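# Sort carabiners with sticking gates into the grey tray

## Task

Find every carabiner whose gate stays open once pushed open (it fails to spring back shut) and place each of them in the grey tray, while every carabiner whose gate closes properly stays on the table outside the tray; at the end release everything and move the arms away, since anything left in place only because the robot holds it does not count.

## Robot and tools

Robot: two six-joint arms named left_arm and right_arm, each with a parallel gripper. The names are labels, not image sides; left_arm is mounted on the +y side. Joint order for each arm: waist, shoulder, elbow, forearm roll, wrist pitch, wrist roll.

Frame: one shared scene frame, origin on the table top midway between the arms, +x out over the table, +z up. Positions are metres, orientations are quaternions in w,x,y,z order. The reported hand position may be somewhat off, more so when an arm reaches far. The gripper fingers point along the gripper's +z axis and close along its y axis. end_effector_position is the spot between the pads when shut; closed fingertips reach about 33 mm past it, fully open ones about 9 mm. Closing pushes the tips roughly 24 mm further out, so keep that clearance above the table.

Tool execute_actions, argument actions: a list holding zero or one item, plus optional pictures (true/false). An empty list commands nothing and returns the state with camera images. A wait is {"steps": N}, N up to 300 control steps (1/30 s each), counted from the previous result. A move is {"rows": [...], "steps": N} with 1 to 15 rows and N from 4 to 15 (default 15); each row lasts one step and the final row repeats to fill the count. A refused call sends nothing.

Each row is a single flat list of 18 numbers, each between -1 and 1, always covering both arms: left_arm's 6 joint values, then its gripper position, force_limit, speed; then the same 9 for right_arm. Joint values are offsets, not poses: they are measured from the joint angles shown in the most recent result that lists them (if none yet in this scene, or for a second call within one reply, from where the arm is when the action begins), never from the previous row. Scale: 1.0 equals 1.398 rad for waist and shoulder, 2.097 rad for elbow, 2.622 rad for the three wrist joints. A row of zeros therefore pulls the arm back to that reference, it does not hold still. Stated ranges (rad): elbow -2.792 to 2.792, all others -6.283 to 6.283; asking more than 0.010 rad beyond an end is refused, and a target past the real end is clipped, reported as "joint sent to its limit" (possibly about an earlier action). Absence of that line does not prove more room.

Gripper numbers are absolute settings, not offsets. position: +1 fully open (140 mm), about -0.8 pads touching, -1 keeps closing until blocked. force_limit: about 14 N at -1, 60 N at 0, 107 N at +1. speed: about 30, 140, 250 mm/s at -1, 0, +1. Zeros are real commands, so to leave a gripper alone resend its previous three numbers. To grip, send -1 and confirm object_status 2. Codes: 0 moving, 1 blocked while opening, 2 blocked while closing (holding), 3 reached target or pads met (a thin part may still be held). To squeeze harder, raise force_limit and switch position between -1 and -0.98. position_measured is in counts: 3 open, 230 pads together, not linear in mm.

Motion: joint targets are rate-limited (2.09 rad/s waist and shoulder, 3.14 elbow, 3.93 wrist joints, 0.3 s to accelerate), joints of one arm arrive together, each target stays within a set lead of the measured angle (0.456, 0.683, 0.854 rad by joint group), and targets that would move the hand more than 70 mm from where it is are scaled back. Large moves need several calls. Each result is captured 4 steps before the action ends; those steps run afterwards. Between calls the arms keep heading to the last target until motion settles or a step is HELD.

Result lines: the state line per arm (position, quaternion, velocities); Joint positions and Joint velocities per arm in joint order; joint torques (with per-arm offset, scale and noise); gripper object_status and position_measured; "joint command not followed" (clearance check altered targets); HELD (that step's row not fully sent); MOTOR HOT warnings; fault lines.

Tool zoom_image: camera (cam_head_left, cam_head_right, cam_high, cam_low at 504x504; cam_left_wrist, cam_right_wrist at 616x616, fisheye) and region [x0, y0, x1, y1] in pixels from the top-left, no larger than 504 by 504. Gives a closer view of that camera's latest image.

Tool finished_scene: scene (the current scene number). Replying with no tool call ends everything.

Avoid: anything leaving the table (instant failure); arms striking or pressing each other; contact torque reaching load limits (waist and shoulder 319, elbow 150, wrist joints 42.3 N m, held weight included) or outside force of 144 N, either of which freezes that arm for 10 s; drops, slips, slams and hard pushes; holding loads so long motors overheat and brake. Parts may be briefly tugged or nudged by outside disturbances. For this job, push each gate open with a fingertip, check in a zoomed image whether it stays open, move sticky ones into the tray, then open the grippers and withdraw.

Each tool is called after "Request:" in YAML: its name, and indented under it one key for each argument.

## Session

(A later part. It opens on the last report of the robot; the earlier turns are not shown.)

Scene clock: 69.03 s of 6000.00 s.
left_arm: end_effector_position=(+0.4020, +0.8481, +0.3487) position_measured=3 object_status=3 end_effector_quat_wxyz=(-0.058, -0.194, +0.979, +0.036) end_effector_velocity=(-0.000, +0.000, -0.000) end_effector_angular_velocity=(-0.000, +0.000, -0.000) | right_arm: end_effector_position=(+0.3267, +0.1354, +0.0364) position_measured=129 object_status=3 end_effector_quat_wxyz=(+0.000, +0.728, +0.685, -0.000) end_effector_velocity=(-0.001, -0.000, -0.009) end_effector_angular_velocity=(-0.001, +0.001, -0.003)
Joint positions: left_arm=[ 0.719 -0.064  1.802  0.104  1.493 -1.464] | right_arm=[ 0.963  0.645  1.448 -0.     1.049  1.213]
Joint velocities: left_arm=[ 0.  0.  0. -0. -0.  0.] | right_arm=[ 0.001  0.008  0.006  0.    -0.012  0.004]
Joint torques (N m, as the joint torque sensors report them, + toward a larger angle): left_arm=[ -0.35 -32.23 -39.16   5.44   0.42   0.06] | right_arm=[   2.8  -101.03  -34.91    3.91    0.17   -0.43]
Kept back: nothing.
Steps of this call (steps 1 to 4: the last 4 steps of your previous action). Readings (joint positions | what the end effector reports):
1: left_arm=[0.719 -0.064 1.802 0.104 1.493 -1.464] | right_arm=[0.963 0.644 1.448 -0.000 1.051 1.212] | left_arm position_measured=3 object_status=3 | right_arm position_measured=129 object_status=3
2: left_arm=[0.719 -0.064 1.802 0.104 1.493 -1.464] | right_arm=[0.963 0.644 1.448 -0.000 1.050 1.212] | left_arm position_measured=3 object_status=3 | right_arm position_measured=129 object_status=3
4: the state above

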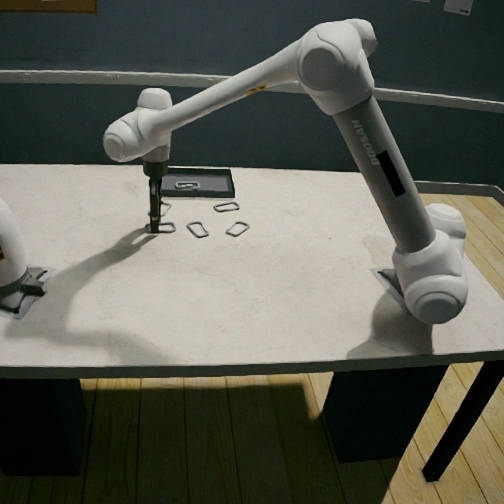

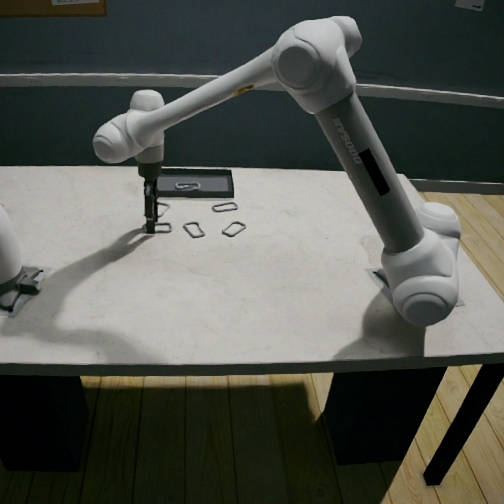

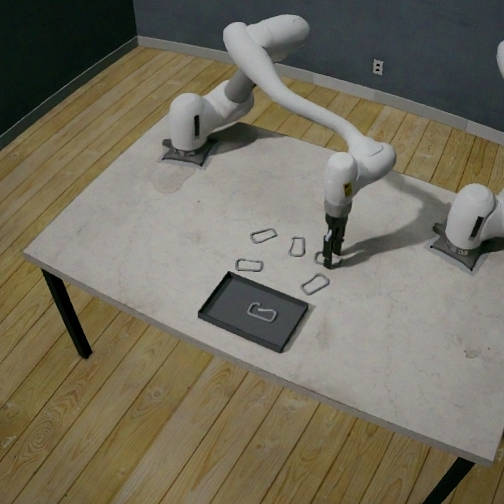

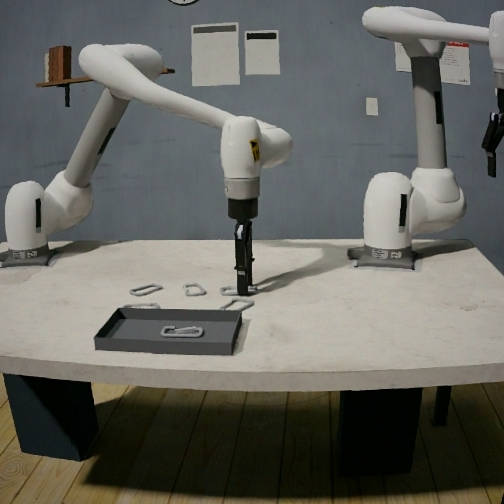

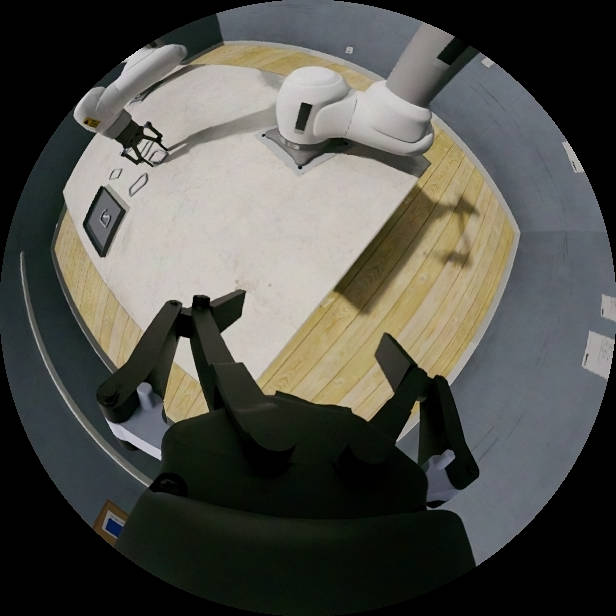

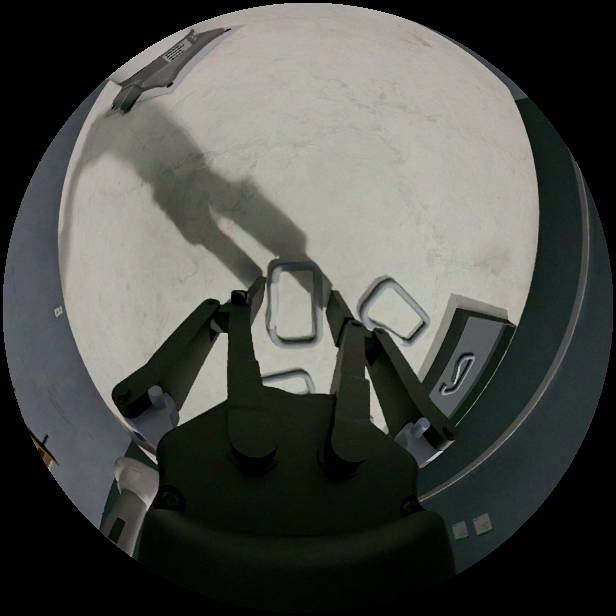

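Request:
execute_actions:
  actions:
    - {"rows":[[0,0,0,0,0,0,1,0,0.5,0,-0.004,-0.002,0,0.004,0,0,-0.4,-0.3],[0,0,0,0,0,0,1,0,0.5,0,-0.004,-0.002,0,0.004,0,0,-0.4,-0.3],[0,0,0,0,0,0,1,0,0.5,0,-0.004,-0.002,0,0.004,0,0,-0.4,-0.3],[0,0,0,0,0,0,1,0,0.5,-0.0036,-0.0152,0.0103,0,0.0002,-0.0019,0,-0.4,-0.3],[0,0,0,0,0,0,1,0,0.5,-0.0036,-0.0152,0.0103,0,0.0002,-0.0019,0,-0.4,-0.3],[0,0,0,0,0,0,1,0,0.5,-0.0036,-0.0152,0.0103,0,0.0002,-0.0019,0,-0.4,-0.3],[0,0,0,0,0,0,1,0,0.5,-0.0036,-0.0152,0.0103,0,0.0002,-0.0019,0,-0.4,-0.3],[0,0,0,0,0,0,1,0,0.5,-0.0036,-0.0152,0.0103,0,0.0002,-0.0019,0,-0.4,-0.3],[0,0,0,0,0,0,1,0,0.5,-0.0036,-0.0112,0.0123,0,-0.0038,-0.0019,0,-0.4,-0.3]],"steps":15}

Request:
execute_actions:
  actions:
    - {"steps":4}
  pictures: true

Request:
zoom_image:
  camera: "cam_right_wrist"
  region: [220,200,400,380]

Scene clock: 69.80 s of 6000.00 s.
left_arm: end_effector_position=(+0.4020, +0.8481, +0.3487) position_measured=3 object_status=3 end_effector_quat_wxyz=(-0.058, -0.194, +0.979, +0.036) end_effector_velocity=(+0.001, -0.001, -0.000) end_effector_angular_velocity=(-0.001, +0.000, -0.001) | right_arm: end_effector_position=(+0.3261, +0.1246, +0.0408) position_measured=129 object_status=3 end_effector_quat_wxyz=(+0.000, +0.728, +0.685, -0.000) end_effector_velocity=(-0.001, -0.012, -0.054) end_effector_angular_velocity=(-0.010, +0.005, -0.000)
Joint positions: left_arm=[ 0.719 -0.064  1.802  0.104  1.493 -1.464] | right_arm=[ 0.958  0.627  1.471 -0.     1.044  1.208]
Joint velocities: left_arm=[-0.001  0.     0.    -0.001  0.    -0.001] | right_arm=[-0.005  0.034  0.053  0.    -0.076 -0.005]
Joint torques (N m, as the joint torque sensors report them, + toward a larger angle): left_arm=[ -0.49 -31.89 -39.25   5.4    0.3   -0.02] | right_arm=[  7.04 -97.7  -35.43   3.97   0.12  -0.09]
Steps of this call (steps 1 to 12: the robot went on to your last target; steps 13 to 23: the first 11 steps of this action). Readings (joint positions | what the end effector reports):
13: left_arm=[0.719 -0.064 1.802 0.104 1.493 -1.464] | right_arm=[0.963 0.645 1.449 -0.000 1.048 1.213] | left_arm position_measured=3 object_status=3 | right_arm position_measured=129 object_status=3
14: left_arm=[0.719 -0.064 1.802 0.104 1.493 -1.464] | right_arm=[0.963 0.645 1.448 -0.000 1.050 1.213] | left_arm position_measured=3 object_status=3 | right_arm position_measured=129 object_status=3
16: left_arm=[0.719 -0.064 1.802 0.104 1.493 -1.464] | right_arm=[0.963 0.641 1.446 -0.000 1.055 1.213] | left_arm position_measured=3 object_status=3 | right_arm position_measured=129 object_status=3
20: left_arm=[0.719 -0.064 1.802 0.104 1.493 -1.464] | right_arm=[0.959 0.627 1.465 -0.000 1.051 1.209] | left_arm position_measured=3 object_status=3 | right_arm position_measured=129 object_status=3
23: the state above

Scene clock: 69.93 s of 6000.00 s.
left_arm: end_effector_position=(+0.4020, +0.8481, +0.3487) position_measured=3 object_status=3 end_effector_quat_wxyz=(-0.058, -0.194, +0.979, +0.036) end_effector_velocity=(+0.000, +0.000, -0.001) end_effector_angular_velocity=(-0.001, +0.001, +0.001) | right_arm: end_effector_position=(+0.3262, +0.1242, +0.0380) position_measured=129 object_status=3 end_effector_quat_wxyz=(+0.000, +0.728, +0.685, -0.000) end_effector_velocity=(+0.001, -0.001, -0.008) end_effector_angular_velocity=(+0.000, +0.000, +0.000)
Joint positions: left_arm=[ 0.719 -0.064  1.802  0.104  1.493 -1.464] | right_arm=[ 0.958  0.629  1.474 -0.     1.039  1.208]
Joint velocities: left_arm=[ 0.001  0.001 -0.    -0.    -0.     0.   ] | right_arm=[-0.001  0.006  0.006  0.    -0.012 -0.001]
Joint torques (N m, as the joint torque sensors report them, + toward a larger angle): left_arm=[ -0.55 -32.71 -38.93   5.5    0.33  -0.01] | right_arm=[  6.3  -99.98 -34.73   3.89   0.13  -0.46]
Kept back: nothing.
Steps of this call (steps 1 to 4: the last 4 steps of your previous action). Readings (joint positions | what the end effector reports):
1: left_arm=[0.719 -0.064 1.802 0.104 1.493 -1.464] | right_arm=[0.958 0.628 1.472 -0.000 1.042 1.208] | left_arm position_measured=3 object_status=3 | right_arm position_measured=129 object_status=3
2: left_arm=[0.719 -0.064 1.802 0.104 1.493 -1.464] | right_arm=[0.958 0.628 1.473 -0.000 1.041 1.208] | left_arm position_measured=3 object_status=3 | right_arm position_measured=129 object_status=3
4: the state above

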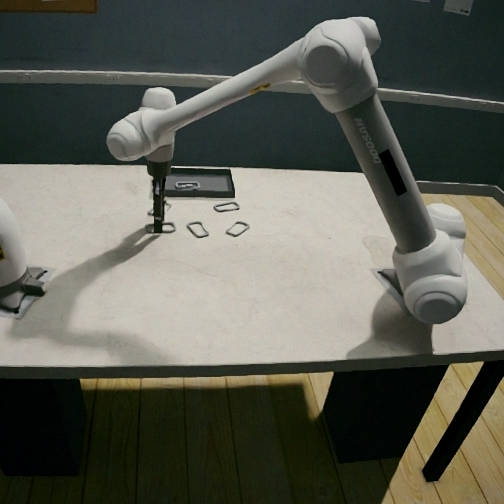

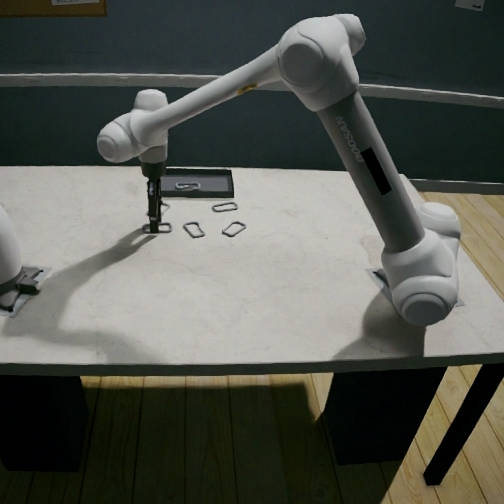

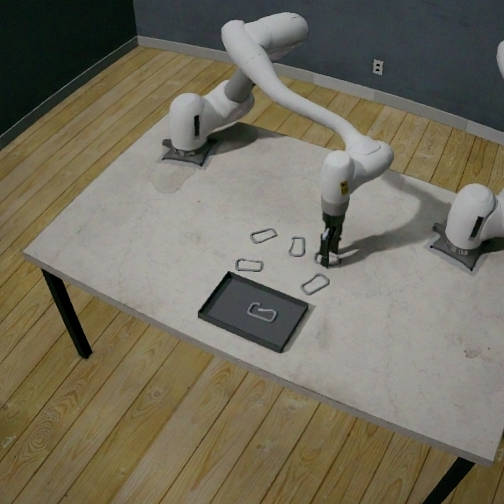

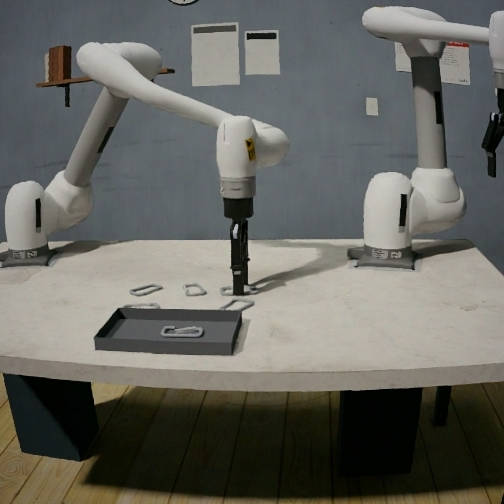

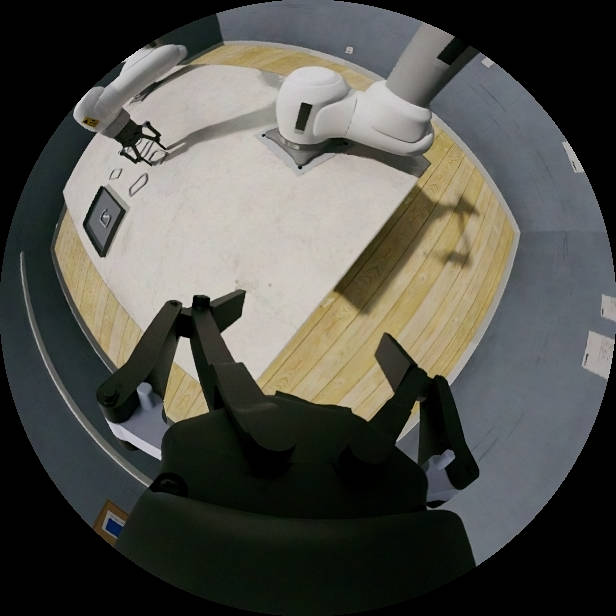

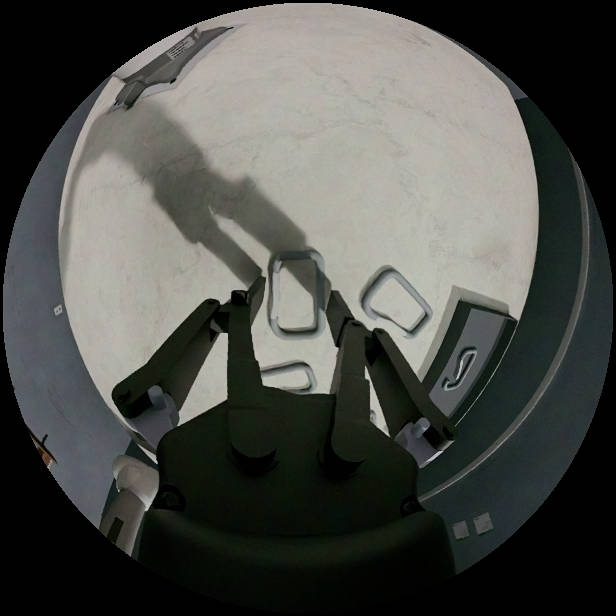

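Region (220, 200, 400, 380) of cam_right_wrist's 616x616 image, scaled by 2.800, with more detail than that image has.

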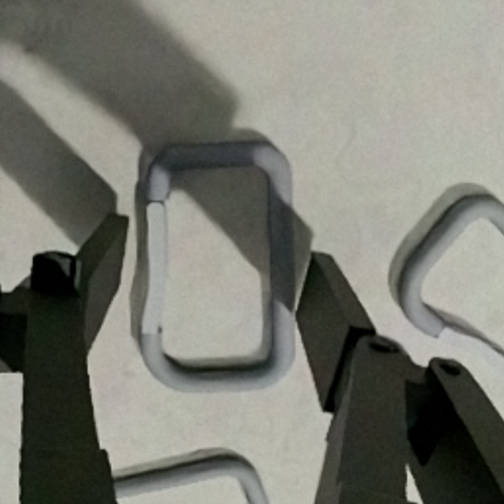

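Request:
execute_actions:
  actions:
    - {"rows":[[0,0,0,0,0,0,1,0,0.5,0,0.0012,0.0007,0,-0.0012,0,0,-0.4,-0.3],[0,0,0,0,0,0,1,0,0.5,0,0.0012,0.0007,0,-0.0012,0,0,-0.4,-0.3],[0,0,0,0,0,0,1,0,0.5,0,0.0012,0.0007,0,-0.0012,0,-0.33,-0.4,-0.3]],"steps":15}

Request:
execute_actions:
  actions:
    - {"steps":4}
  pictures: true

Request:
zoom_image:
  camera: "cam_right_wrist"
  region: [220,200,400,380]

Request:
execute_actions:
  actions:
    - {"rows":[[0,0,0,0,0,0,1,0,0.5,0,-0.0024,-0.0012,0,0.002,0,0,-0.4,-0.3]],"steps":15}
  pictures: true

Request:
zoom_image:
  camera: "cam_right_wrist"
  region: [220,200,400,380]

Scene clock: 70.50 s of 6000.00 s.
left_arm: end_effector_position=(+0.4020, +0.8481, +0.3487) position_measured=3 object_status=3 end_effector_quat_wxyz=(-0.058, -0.194, +0.979, +0.036) end_effector_velocity=(-0.000, +0.001, -0.000) end_effector_angular_velocity=(-0.001, +0.001, +0.000) | right_arm: end_effector_position=(+0.3263, +0.1242, +0.0361) position_measured=147 object_status=0 end_effector_quat_wxyz=(+0.000, +0.728, +0.685, +0.000) end_effector_velocity=(-0.000, -0.001, -0.001) end_effector_angular_velocity=(-0.001, -0.000, -0.000)
Joint positions: left_arm=[ 0.719 -0.064  1.802  0.104  1.493 -1.464] | right_arm=[ 0.958  0.63   1.475 -0.     1.036  1.208]
Joint velocities: left_arm=[ 0.001  0.001 -0.     0.     0.     0.001] | right_arm=[ 0.    -0.     0.001 -0.    -0.001  0.001]
Joint torques (N m, as the joint torque sensors report them, + toward a larger angle): left_arm=[ -0.1  -31.83 -39.26   5.43   0.35  -0.1 ] | right_arm=[  2.79 -74.05 -21.59   3.93  -1.57  -0.11]
Steps of this call (steps 1 to 6: the robot went on to your last target; steps 7 to 17: the first 11 steps of this action). Readings (joint positions | what the end effector reports):
7: left_arm=[0.719 -0.064 1.802 0.104 1.493 -1.464] | right_arm=[0.958 0.629 1.474 -0.000 1.039 1.208] | left_arm position_measured=3 object_status=3 | right_arm position_measured=129 object_status=3
8: left_arm=[0.719 -0.064 1.802 0.104 1.493 -1.464] | right_arm=[0.958 0.630 1.474 -0.000 1.038 1.208] | left_arm position_measured=3 object_status=3 | right_arm position_measured=129 object_status=3
10: left_arm=[0.719 -0.064 1.802 0.104 1.493 -1.464] | right_arm=[0.958 0.630 1.475 -0.000 1.037 1.208] | left_arm position_measured=3 object_status=3 | right_arm position_measured=131 object_status=0
14: left_arm=[0.719 -0.064 1.802 0.104 1.493 -1.464] | right_arm=[0.958 0.630 1.475 -0.000 1.036 1.208] | left_arm position_measured=3 object_status=3 | right_arm position_measured=147 object_status=0
17: the state above

Scene clock: 70.63 s of 6000.00 s.
left_arm: end_effector_position=(+0.4020, +0.8481, +0.3487) position_measured=3 object_status=3 end_effector_quat_wxyz=(-0.058, -0.194, +0.979, +0.036) end_effector_velocity=(+0.000, -0.000, +0.000) end_effector_angular_velocity=(-0.001, -0.001, -0.000) | right_arm: end_effector_position=(+0.3263, +0.1241, +0.0360) position_measured=147 object_status=0 end_effector_quat_wxyz=(+0.000, +0.728, +0.685, +0.000) end_effector_velocity=(-0.000, -0.001, -0.001) end_effector_angular_velocity=(-0.002, +0.001, -0.000)
Joint positions: left_arm=[ 0.719 -0.064  1.802  0.104  1.493 -1.464] | right_arm=[ 0.958  0.63   1.475 -0.     1.036  1.208]
Joint velocities: left_arm=[ 0.    -0.    -0.    -0.001 -0.     0.001] | right_arm=[ 0.     0.001  0.001 -0.     0.     0.001]
Joint torques (N m, as the joint torque sensors report them, + toward a larger angle): left_arm=[ -0.59 -32.07 -38.86   5.43   0.47   0.02] | right_arm=[  4.5  -67.61 -20.23   3.79  -1.27  -0.36]
Kept back: nothing.
Steps of this call (steps 1 to 4: the last 4 steps of your previous action). Readings (joint positions | what the end effector reports):
1: left_arm=[0.719 -0.064 1.802 0.104 1.493 -1.464] | right_arm=[0.958 0.630 1.475 -0.000 1.036 1.208] | left_arm position_measured=3 object_status=3 | right_arm position_measured=147 object_status=0
2: left_arm=[0.719 -0.064 1.802 0.104 1.493 -1.464] | right_arm=[0.958 0.630 1.475 -0.000 1.036 1.208] | left_arm position_measured=3 object_status=3 | right_arm position_measured=147 object_status=0
4: the state above

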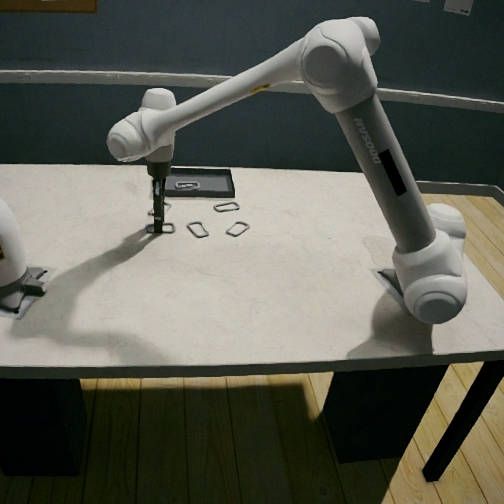

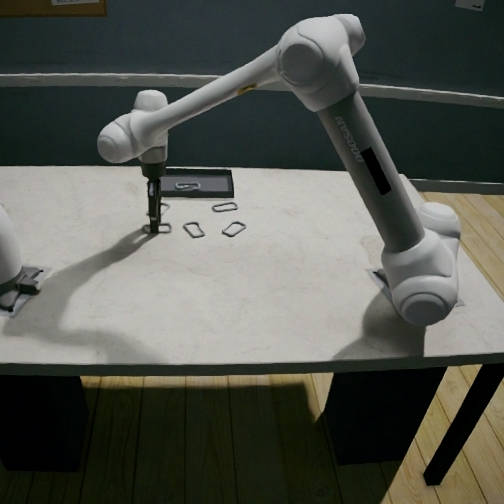

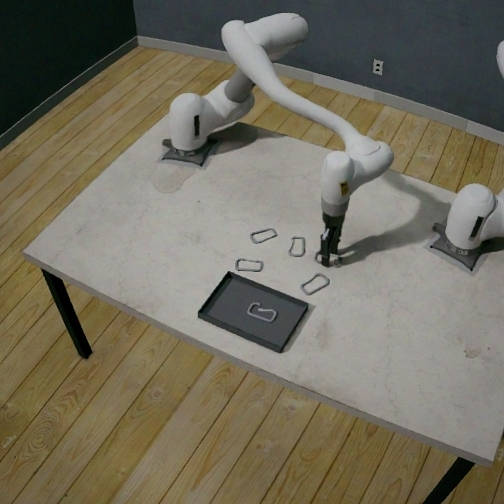

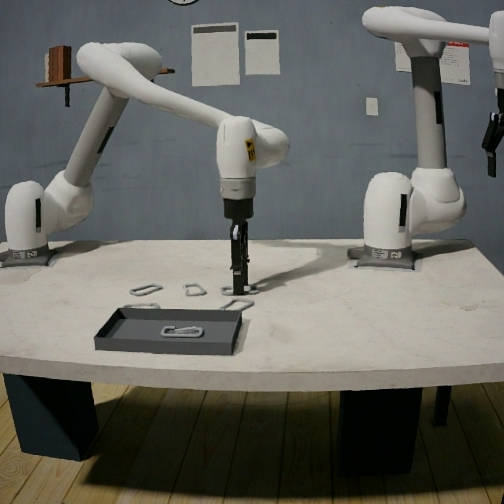

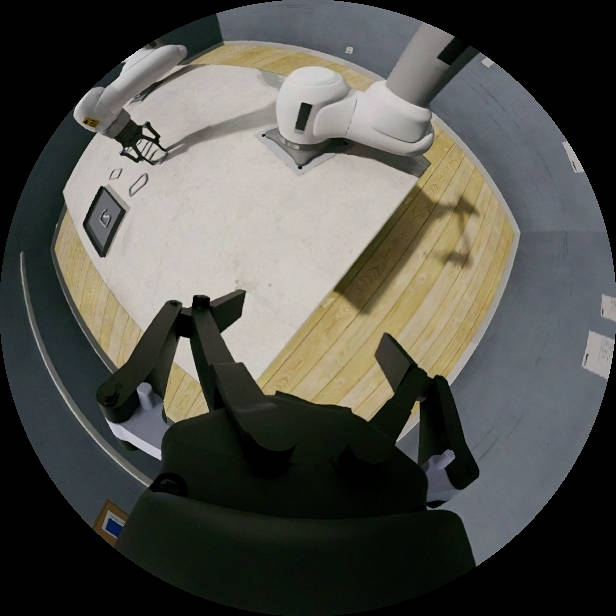

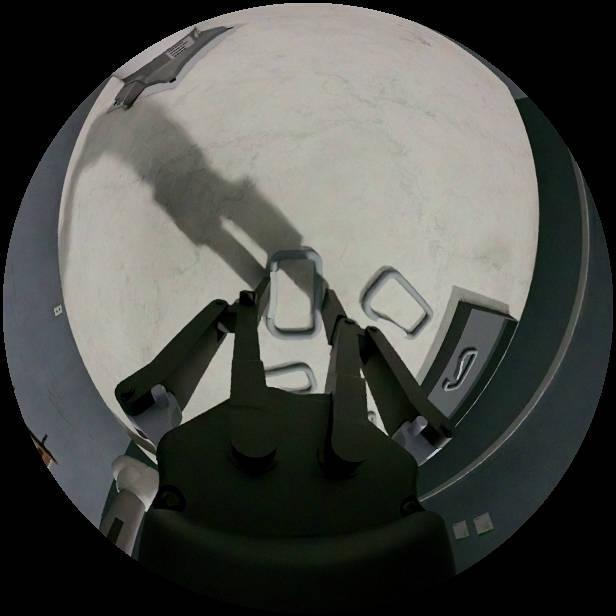

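Region (220, 200, 400, 380) of cam_right_wrist's 616x616 image, scaled by 2.800, with more detail than that image has.

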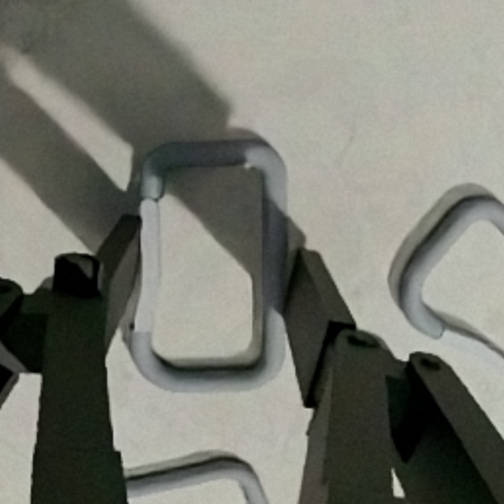

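Scene clock: 71.00 s of 6000.00 s.
left_arm: end_effector_position=(+0.4020, +0.8481, +0.3487) position_measured=3 object_status=3 end_effector_quat_wxyz=(-0.058, -0.194, +0.979, +0.036) end_effector_velocity=(-0.001, +0.001, -0.000) end_effector_angular_velocity=(-0.000, +0.000, +0.002) | right_arm: end_effector_position=(+0.3264, +0.1243, +0.0399) position_measured=129 object_status=0 end_effector_quat_wxyz=(+0.000, +0.728, +0.685, +0.000) end_effector_velocity=(+0.000, +0.000, +0.001) end_effector_angular_velocity=(+0.001, -0.001, -0.001)
Joint positions: left_arm=[ 0.719 -0.064  1.802  0.104  1.493 -1.464] | right_arm=[ 0.958  0.627  1.473 -0.     1.041  1.208]
Joint velocities: left_arm=[ 0.002  0.    -0.    -0.     0.     0.   ] | right_arm=[ 0.    -0.001 -0.001 -0.     0.001  0.001]
Joint torques (N m, as the joint torque sensors report them, + toward a larger angle): left_arm=[ -0.75 -31.71 -39.07   5.46   0.43   0.1 ] | right_arm=[  2.97 -98.67 -34.85   3.84  -0.44  -0.33]
Steps of this call (steps 1 to 11: the first 11 steps of this action). Readings (joint positions | what the end effector reports):
1: left_arm=[0.719 -0.064 1.802 0.104 1.493 -1.464] | right_arm=[0.958 0.630 1.475 -0.000 1.036 1.208] | left_arm position_measured=3 object_status=3 | right_arm position_measured=147 object_status=0
2: left_arm=[0.719 -0.064 1.802 0.104 1.493 -1.464] | right_arm=[0.958 0.630 1.475 -0.000 1.037 1.208] | left_arm position_measured=3 object_status=3 | right_arm position_measured=147 object_status=0
4: left_arm=[0.719 -0.064 1.802 0.104 1.493 -1.464] | right_arm=[0.958 0.629 1.474 -0.000 1.040 1.208] | left_arm position_measured=3 object_status=3 | right_arm position_measured=133 object_status=0
8: left_arm=[0.719 -0.064 1.802 0.104 1.493 -1.464] | right_arm=[0.958 0.627 1.473 -0.000 1.041 1.208] | left_arm position_measured=3 object_status=3 | right_arm position_measured=129 object_status=0
11: the state above

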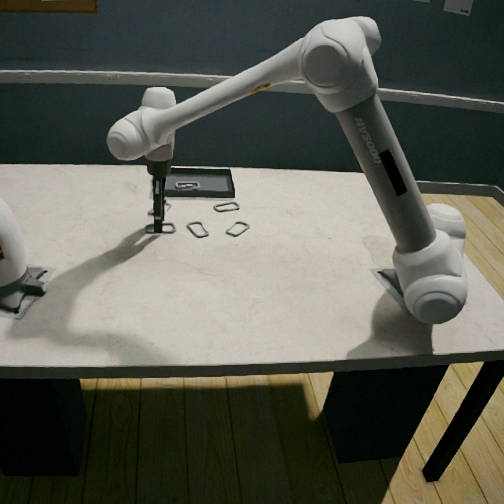

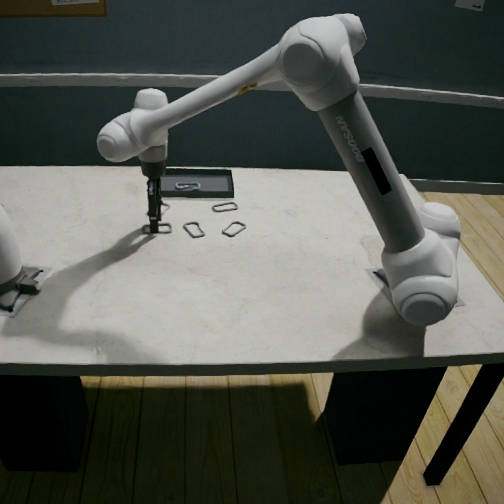

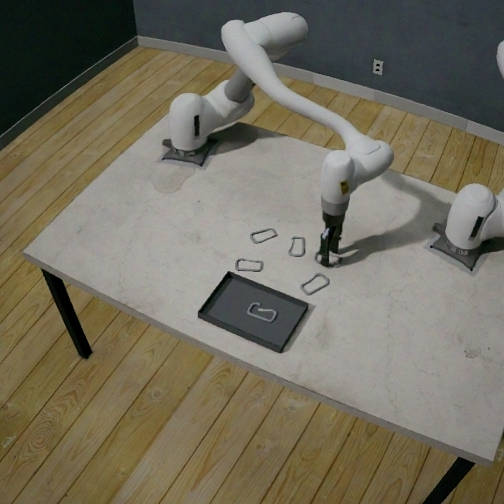

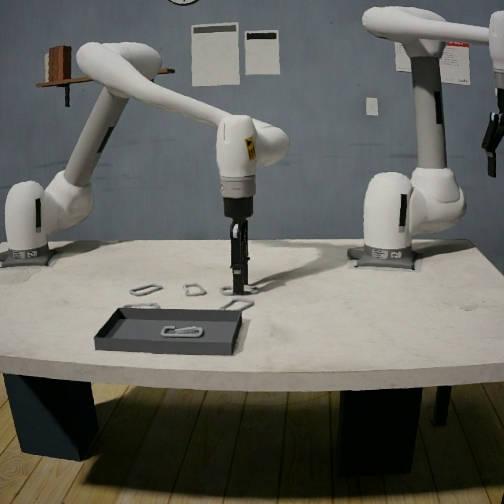

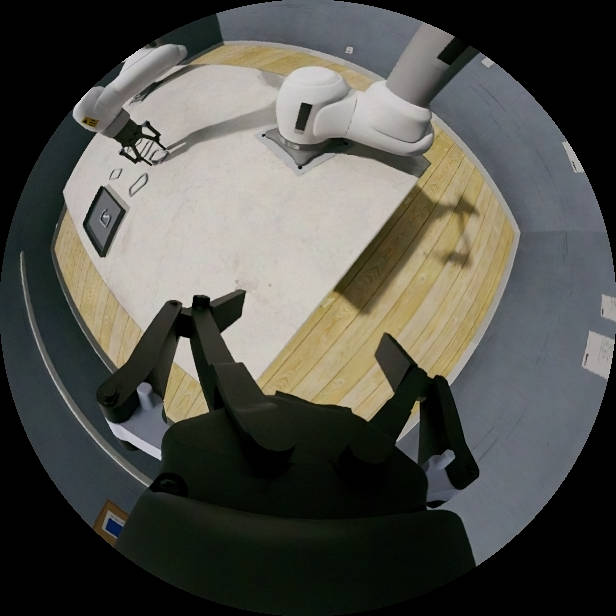

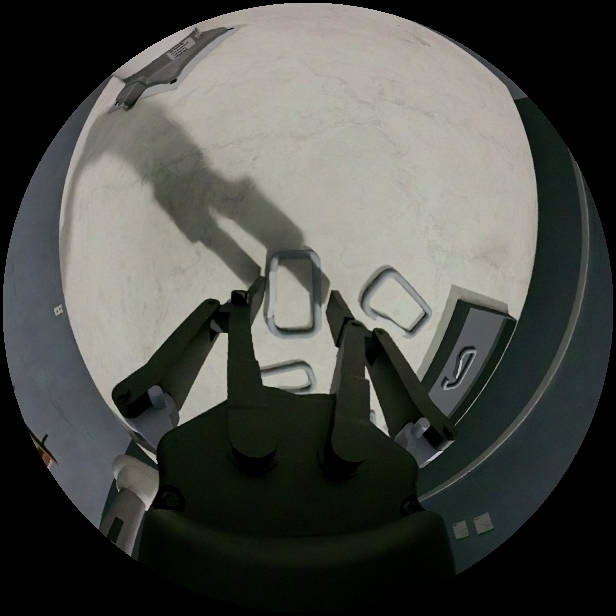

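Region (220, 200, 400, 380) of cam_right_wrist's 616x616 image, scaled by 2.800, with more detail than that image has.

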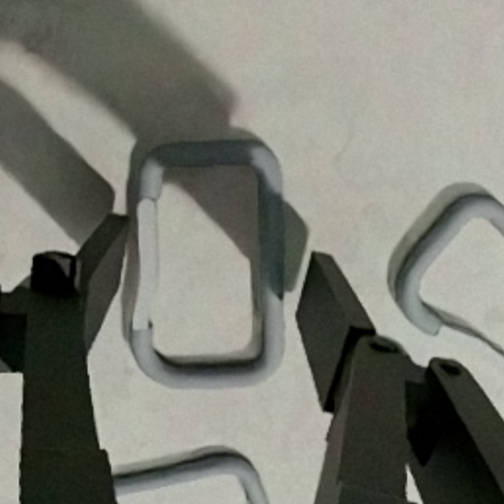

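Request:
execute_actions:
  actions:
    - {"rows":[[0,0,0,0,0,0,1,0,0.5,0.0024,-0.0011,0.0012,0,-0.0004,0.0013,0,-0.4,-0.3],[0,0,0,0,0,0,1,0,0.5,0.0024,-0.0011,0.0012,0,-0.0004,0.0013,0,-0.4,-0.3],[0,0,0,0,0,0,1,0,0.5,0.0024,-0.0011,0.0012,0,-0.0004,0.0013,0,-0.4,-0.3],[0,0,0,0,0,0,1,0,0.5,0.0024,0.0001,0.0018,0,-0.0015,0.0013,0,-0.4,-0.3],[0,0,0,0,0,0,1,0,0.5,0.0024,0.0001,0.0018,0,-0.0015,0.0013,0,-0.4,-0.3],[0,0,0,0,0,0,1,0,0.5,0.0024,0.0001,0.0018,0,-0.0015,0.0013,0,-0.4,-0.3],[0,0,0,0,0,0,1,0,0.5,0.0024,0.0001,0.0018,0,-0.0015,0.0013,-0.33,-0.4,-0.3]],"steps":15}

Request:
execute_actions:
  actions:
    - {"steps":6}
  pictures: true

Request:
zoom_image:
  camera: "cam_right_wrist"
  region: [220,200,400,380]

Request:
execute_actions:
  actions:
    - {"rows":[[0,0,0,0,0,0,1,0,0.5,0,-0.0024,-0.0012,0,0.002,0,0,-0.4,-0.3]],"steps":15}
  pictures: true

Request:
zoom_image:
  camera: "cam_right_wrist"
  region: [220,200,400,380]

Scene clock: 71.73 s of 6000.00 s.
left_arm: end_effector_position=(+0.4020, +0.8481, +0.3487) position_measured=3 object_status=3 end_effector_quat_wxyz=(-0.058, -0.194, +0.979, +0.036) end_effector_velocity=(-0.000, -0.000, +0.000) end_effector_angular_velocity=(+0.000, -0.001, +0.002) | right_arm: end_effector_position=(+0.3235, +0.1245, +0.0384) position_measured=148 object_status=0 end_effector_quat_wxyz=(+0.000, +0.728, +0.685, +0.001) end_effector_velocity=(+0.000, +0.001, +0.001) end_effector_angular_velocity=(+0.003, -0.002, +0.000)
Joint positions: left_arm=[ 0.719 -0.064  1.802  0.104  1.493 -1.464] | right_arm=[ 0.961  0.627  1.476 -0.     1.038  1.211]
Joint velocities: left_arm=[ 0.    -0.001  0.    -0.    -0.    -0.002] | right_arm=[ 0.001 -0.001 -0.    -0.001 -0.002  0.001]
Joint torques (N m, as the joint torque sensors report them, + toward a larger angle): left_arm=[ -0.19 -32.48 -39.13   5.47   0.34   0.01] | right_arm=[  1.59 -65.46 -18.67   4.34  -0.12   0.07]
Steps of this call (steps 1 to 4: the last 4 steps of your previous action; steps 5 to 11: the robot went on to your last target; steps 12 to 22: the first 11 steps of this action). Readings (joint positions | what the end effector reports):
12: left_arm=[0.719 -0.064 1.802 0.104 1.493 -1.464] | right_arm=[0.958 0.627 1.473 -0.000 1.041 1.208] | left_arm position_measured=3 object_status=3 | right_arm position_measured=129 object_status=3
13: left_arm=[0.719 -0.064 1.802 0.104 1.493 -1.464] | right_arm=[0.959 0.627 1.473 -0.000 1.041 1.208] | left_arm position_measured=3 object_status=3 | right_arm position_measured=129 object_status=3
15: left_arm=[0.719 -0.064 1.802 0.104 1.493 -1.464] | right_arm=[0.960 0.626 1.474 -0.000 1.041 1.210] | left_arm position_measured=3 object_status=3 | right_arm position_measured=129 object_status=3
19: left_arm=[0.719 -0.064 1.802 0.104 1.493 -1.464] | right_arm=[0.961 0.627 1.476 -0.000 1.038 1.211] | left_arm position_measured=3 object_status=3 | right_arm position_measured=131 object_status=0
22: the state above

Scene clock: 71.93 s of 6000.00 s.
left_arm: end_effector_position=(+0.4020, +0.8481, +0.3487) position_measured=3 object_status=3 end_effector_quat_wxyz=(-0.058, -0.194, +0.979, +0.036) end_effector_velocity=(+0.000, -0.000, +0.000) end_effector_angular_velocity=(-0.000, -0.001, -0.001) | right_arm: end_effector_position=(+0.3235, +0.1245, +0.0382) position_measured=150 object_status=0 end_effector_quat_wxyz=(+0.000, +0.728, +0.685, +0.000) end_effector_velocity=(+0.000, -0.001, -0.002) end_effector_angular_velocity=(-0.002, +0.000, -0.000)
Joint positions: left_arm=[ 0.719 -0.064  1.802  0.104  1.493 -1.464] | right_arm=[ 0.961  0.627  1.476 -0.     1.037  1.211]
Joint velocities: left_arm=[-0.    -0.001  0.    -0.001  0.     0.001] | right_arm=[-0.     0.002  0.001 -0.    -0.001  0.   ]
Joint torques (N m, as the joint torque sensors report them, + toward a larger angle): left_arm=[  0.35 -32.11 -39.26   5.44   0.38   0.05] | right_arm=[  7.97 -62.66 -14.47   5.61  -0.2   -0.21]
Kept back: nothing.
Steps of this call (steps 1 to 4: the last 4 steps of your previous action; steps 5 to 6: the robot went on to your last target). Readings (joint positions | what the end effector reports):
1: left_arm=[0.719 -0.064 1.802 0.104 1.493 -1.464] | right_arm=[0.961 0.627 1.476 -0.000 1.038 1.211] | left_arm position_measured=3 object_status=3 | right_arm position_measured=150 object_status=0
2: left_arm=[0.719 -0.064 1.802 0.104 1.493 -1.464] | right_arm=[0.961 0.627 1.476 -0.000 1.038 1.211] | left_arm position_measured=3 object_status=3 | right_arm position_measured=150 object_status=0
4: left_arm=[0.719 -0.064 1.802 0.104 1.493 -1.464] | right_arm=[0.961 0.627 1.476 -0.000 1.038 1.211] | left_arm position_measured=3 object_status=3 | right_arm position_measured=150 object_status=0
6: the state above

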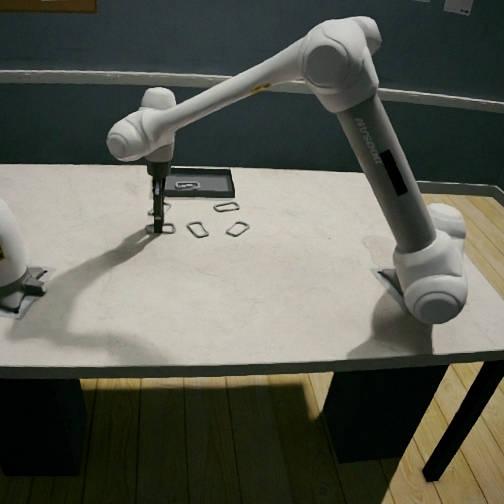

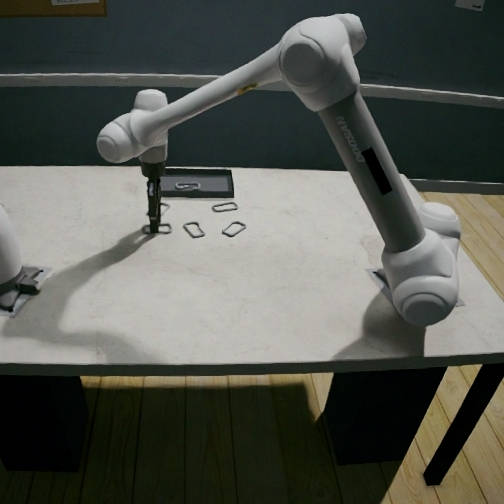

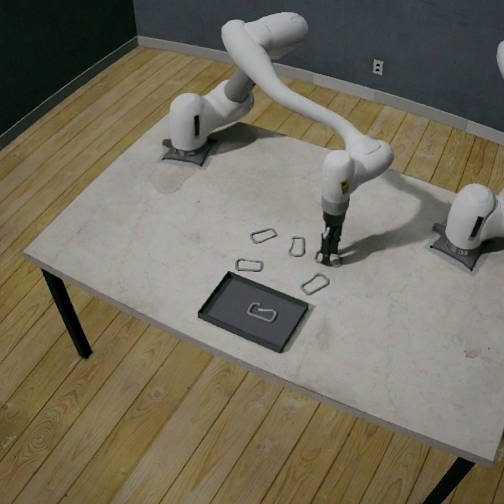

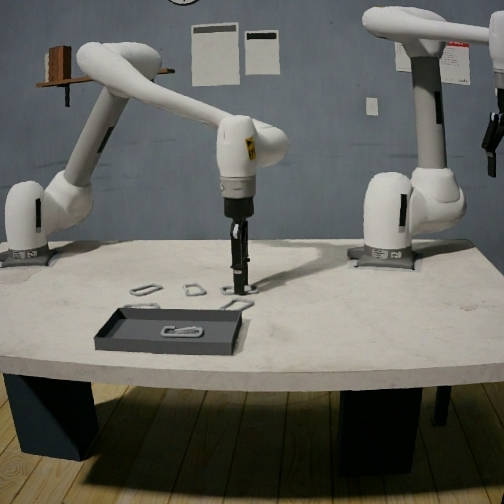

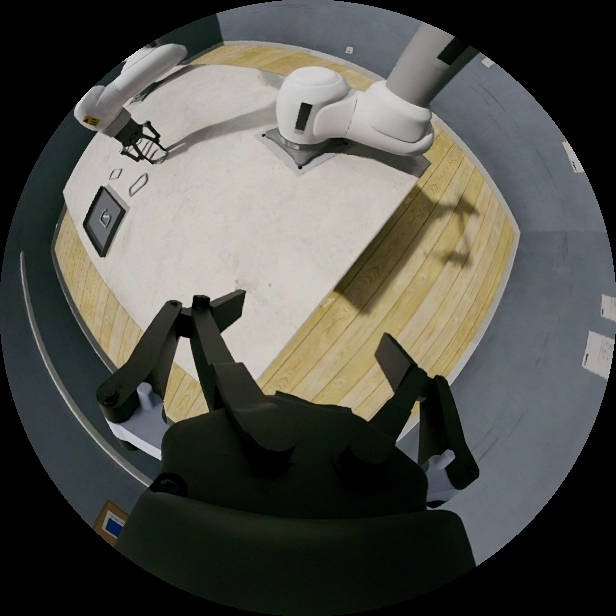

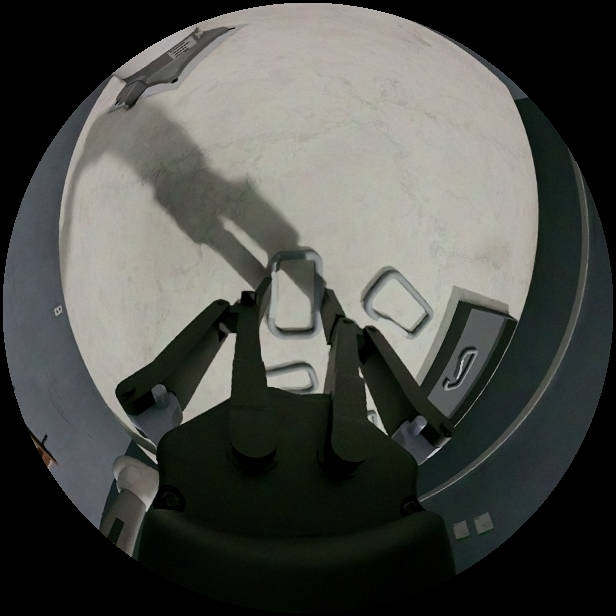

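Region (220, 200, 400, 380) of cam_right_wrist's 616x616 image, scaled by 2.800, with more detail than that image has.

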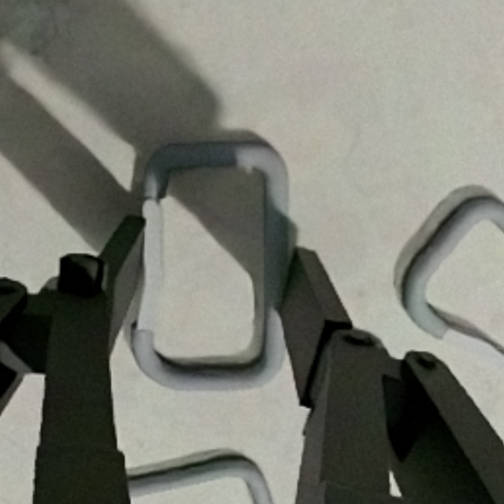

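Scene clock: 72.30 s of 6000.00 s.
left_arm: end_effector_position=(+0.4020, +0.8481, +0.3487) position_measured=3 object_status=3 end_effector_quat_wxyz=(-0.058, -0.194, +0.979, +0.036) end_effector_velocity=(-0.000, +0.000, -0.000) end_effector_angular_velocity=(-0.000, +0.000, +0.000) | right_arm: end_effector_position=(+0.3235, +0.1247, +0.0421) position_measured=129 object_status=0 end_effector_quat_wxyz=(-0.000, +0.728, +0.685, +0.001) end_effector_velocity=(+0.000, +0.000, +0.001) end_effector_angular_velocity=(+0.001, -0.000, +0.000)
Joint positions: left_arm=[ 0.719 -0.064  1.802  0.104  1.493 -1.464] | right_arm=[ 0.961  0.624  1.474 -0.     1.043  1.211]
Joint velocities: left_arm=[ 0.001  0.     0.     0.    -0.     0.001] | right_arm=[-0.    -0.001 -0.001  0.     0.001 -0.   ]
Joint torques (N m, as the joint torque sensors report them, + toward a larger angle): left_arm=[  0.06 -31.75 -38.91   5.44   0.36   0.04] | right_arm=[  4.22 -97.14 -34.17   3.85  -0.38  -0.14]
Steps of this call (steps 1 to 11: the first 11 steps of this action). Readings (joint positions | what the end effector reports):
1: left_arm=[0.719 -0.064 1.802 0.104 1.493 -1.464] | right_arm=[0.961 0.627 1.476 -0.000 1.037 1.211] | left_arm position_measured=3 object_status=3 | right_arm position_measured=150 object_status=0
2: left_arm=[0.719 -0.064 1.802 0.104 1.493 -1.464] | right_arm=[0.961 0.627 1.476 -0.000 1.038 1.211] | left_arm position_measured=3 object_status=3 | right_arm position_measured=150 object_status=0
4: left_arm=[0.719 -0.064 1.802 0.104 1.493 -1.464] | right_arm=[0.961 0.626 1.475 -0.000 1.041 1.211] | left_arm position_measured=3 object_status=3 | right_arm position_measured=137 object_status=0
8: left_arm=[0.719 -0.064 1.802 0.104 1.493 -1.464] | right_arm=[0.961 0.624 1.474 -0.000 1.042 1.211] | left_arm position_measured=3 object_status=3 | right_arm position_measured=129 object_status=0
11: the state above

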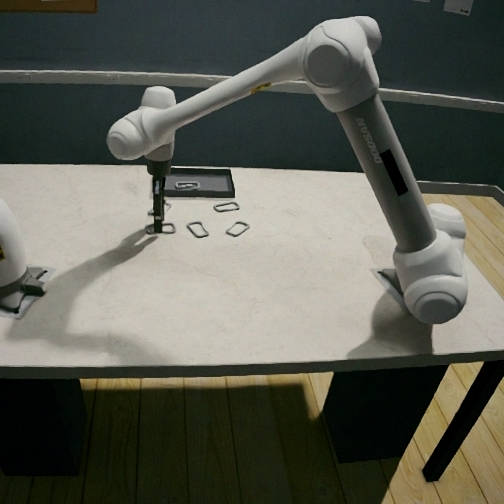

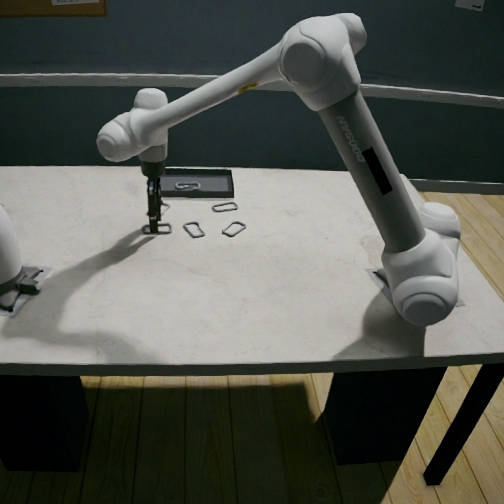

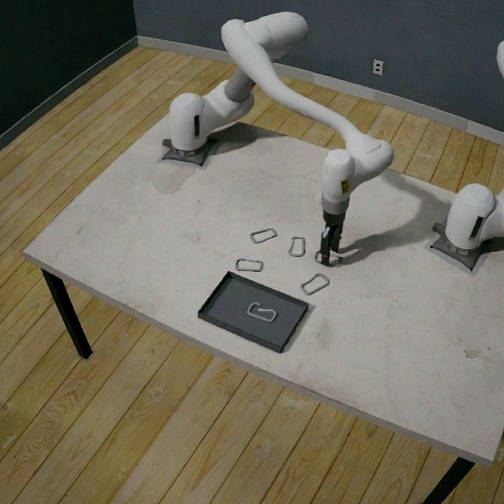

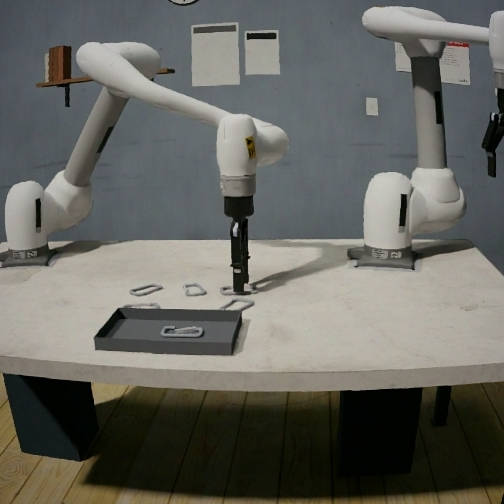

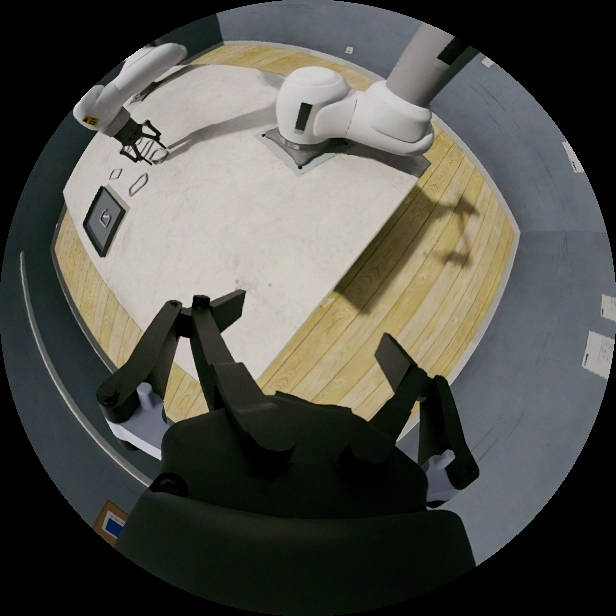

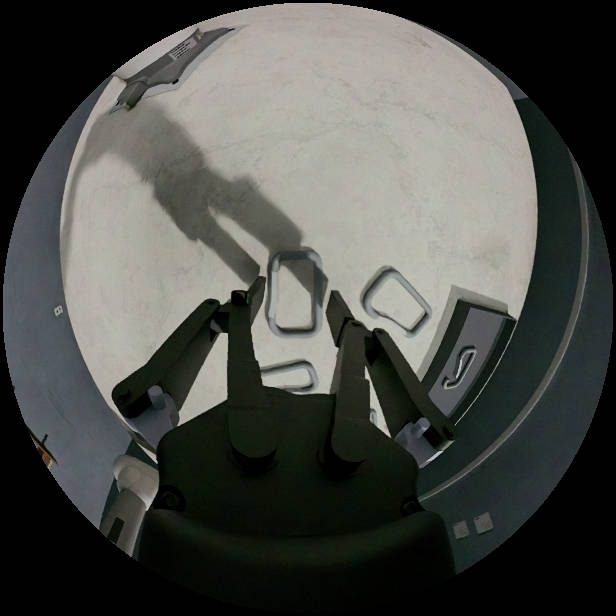

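Region (220, 200, 400, 380) of cam_right_wrist's 616x616 image, scaled by 2.800, with more detail than that image has.

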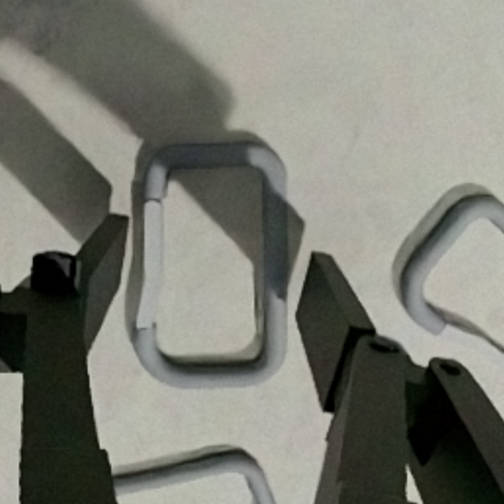

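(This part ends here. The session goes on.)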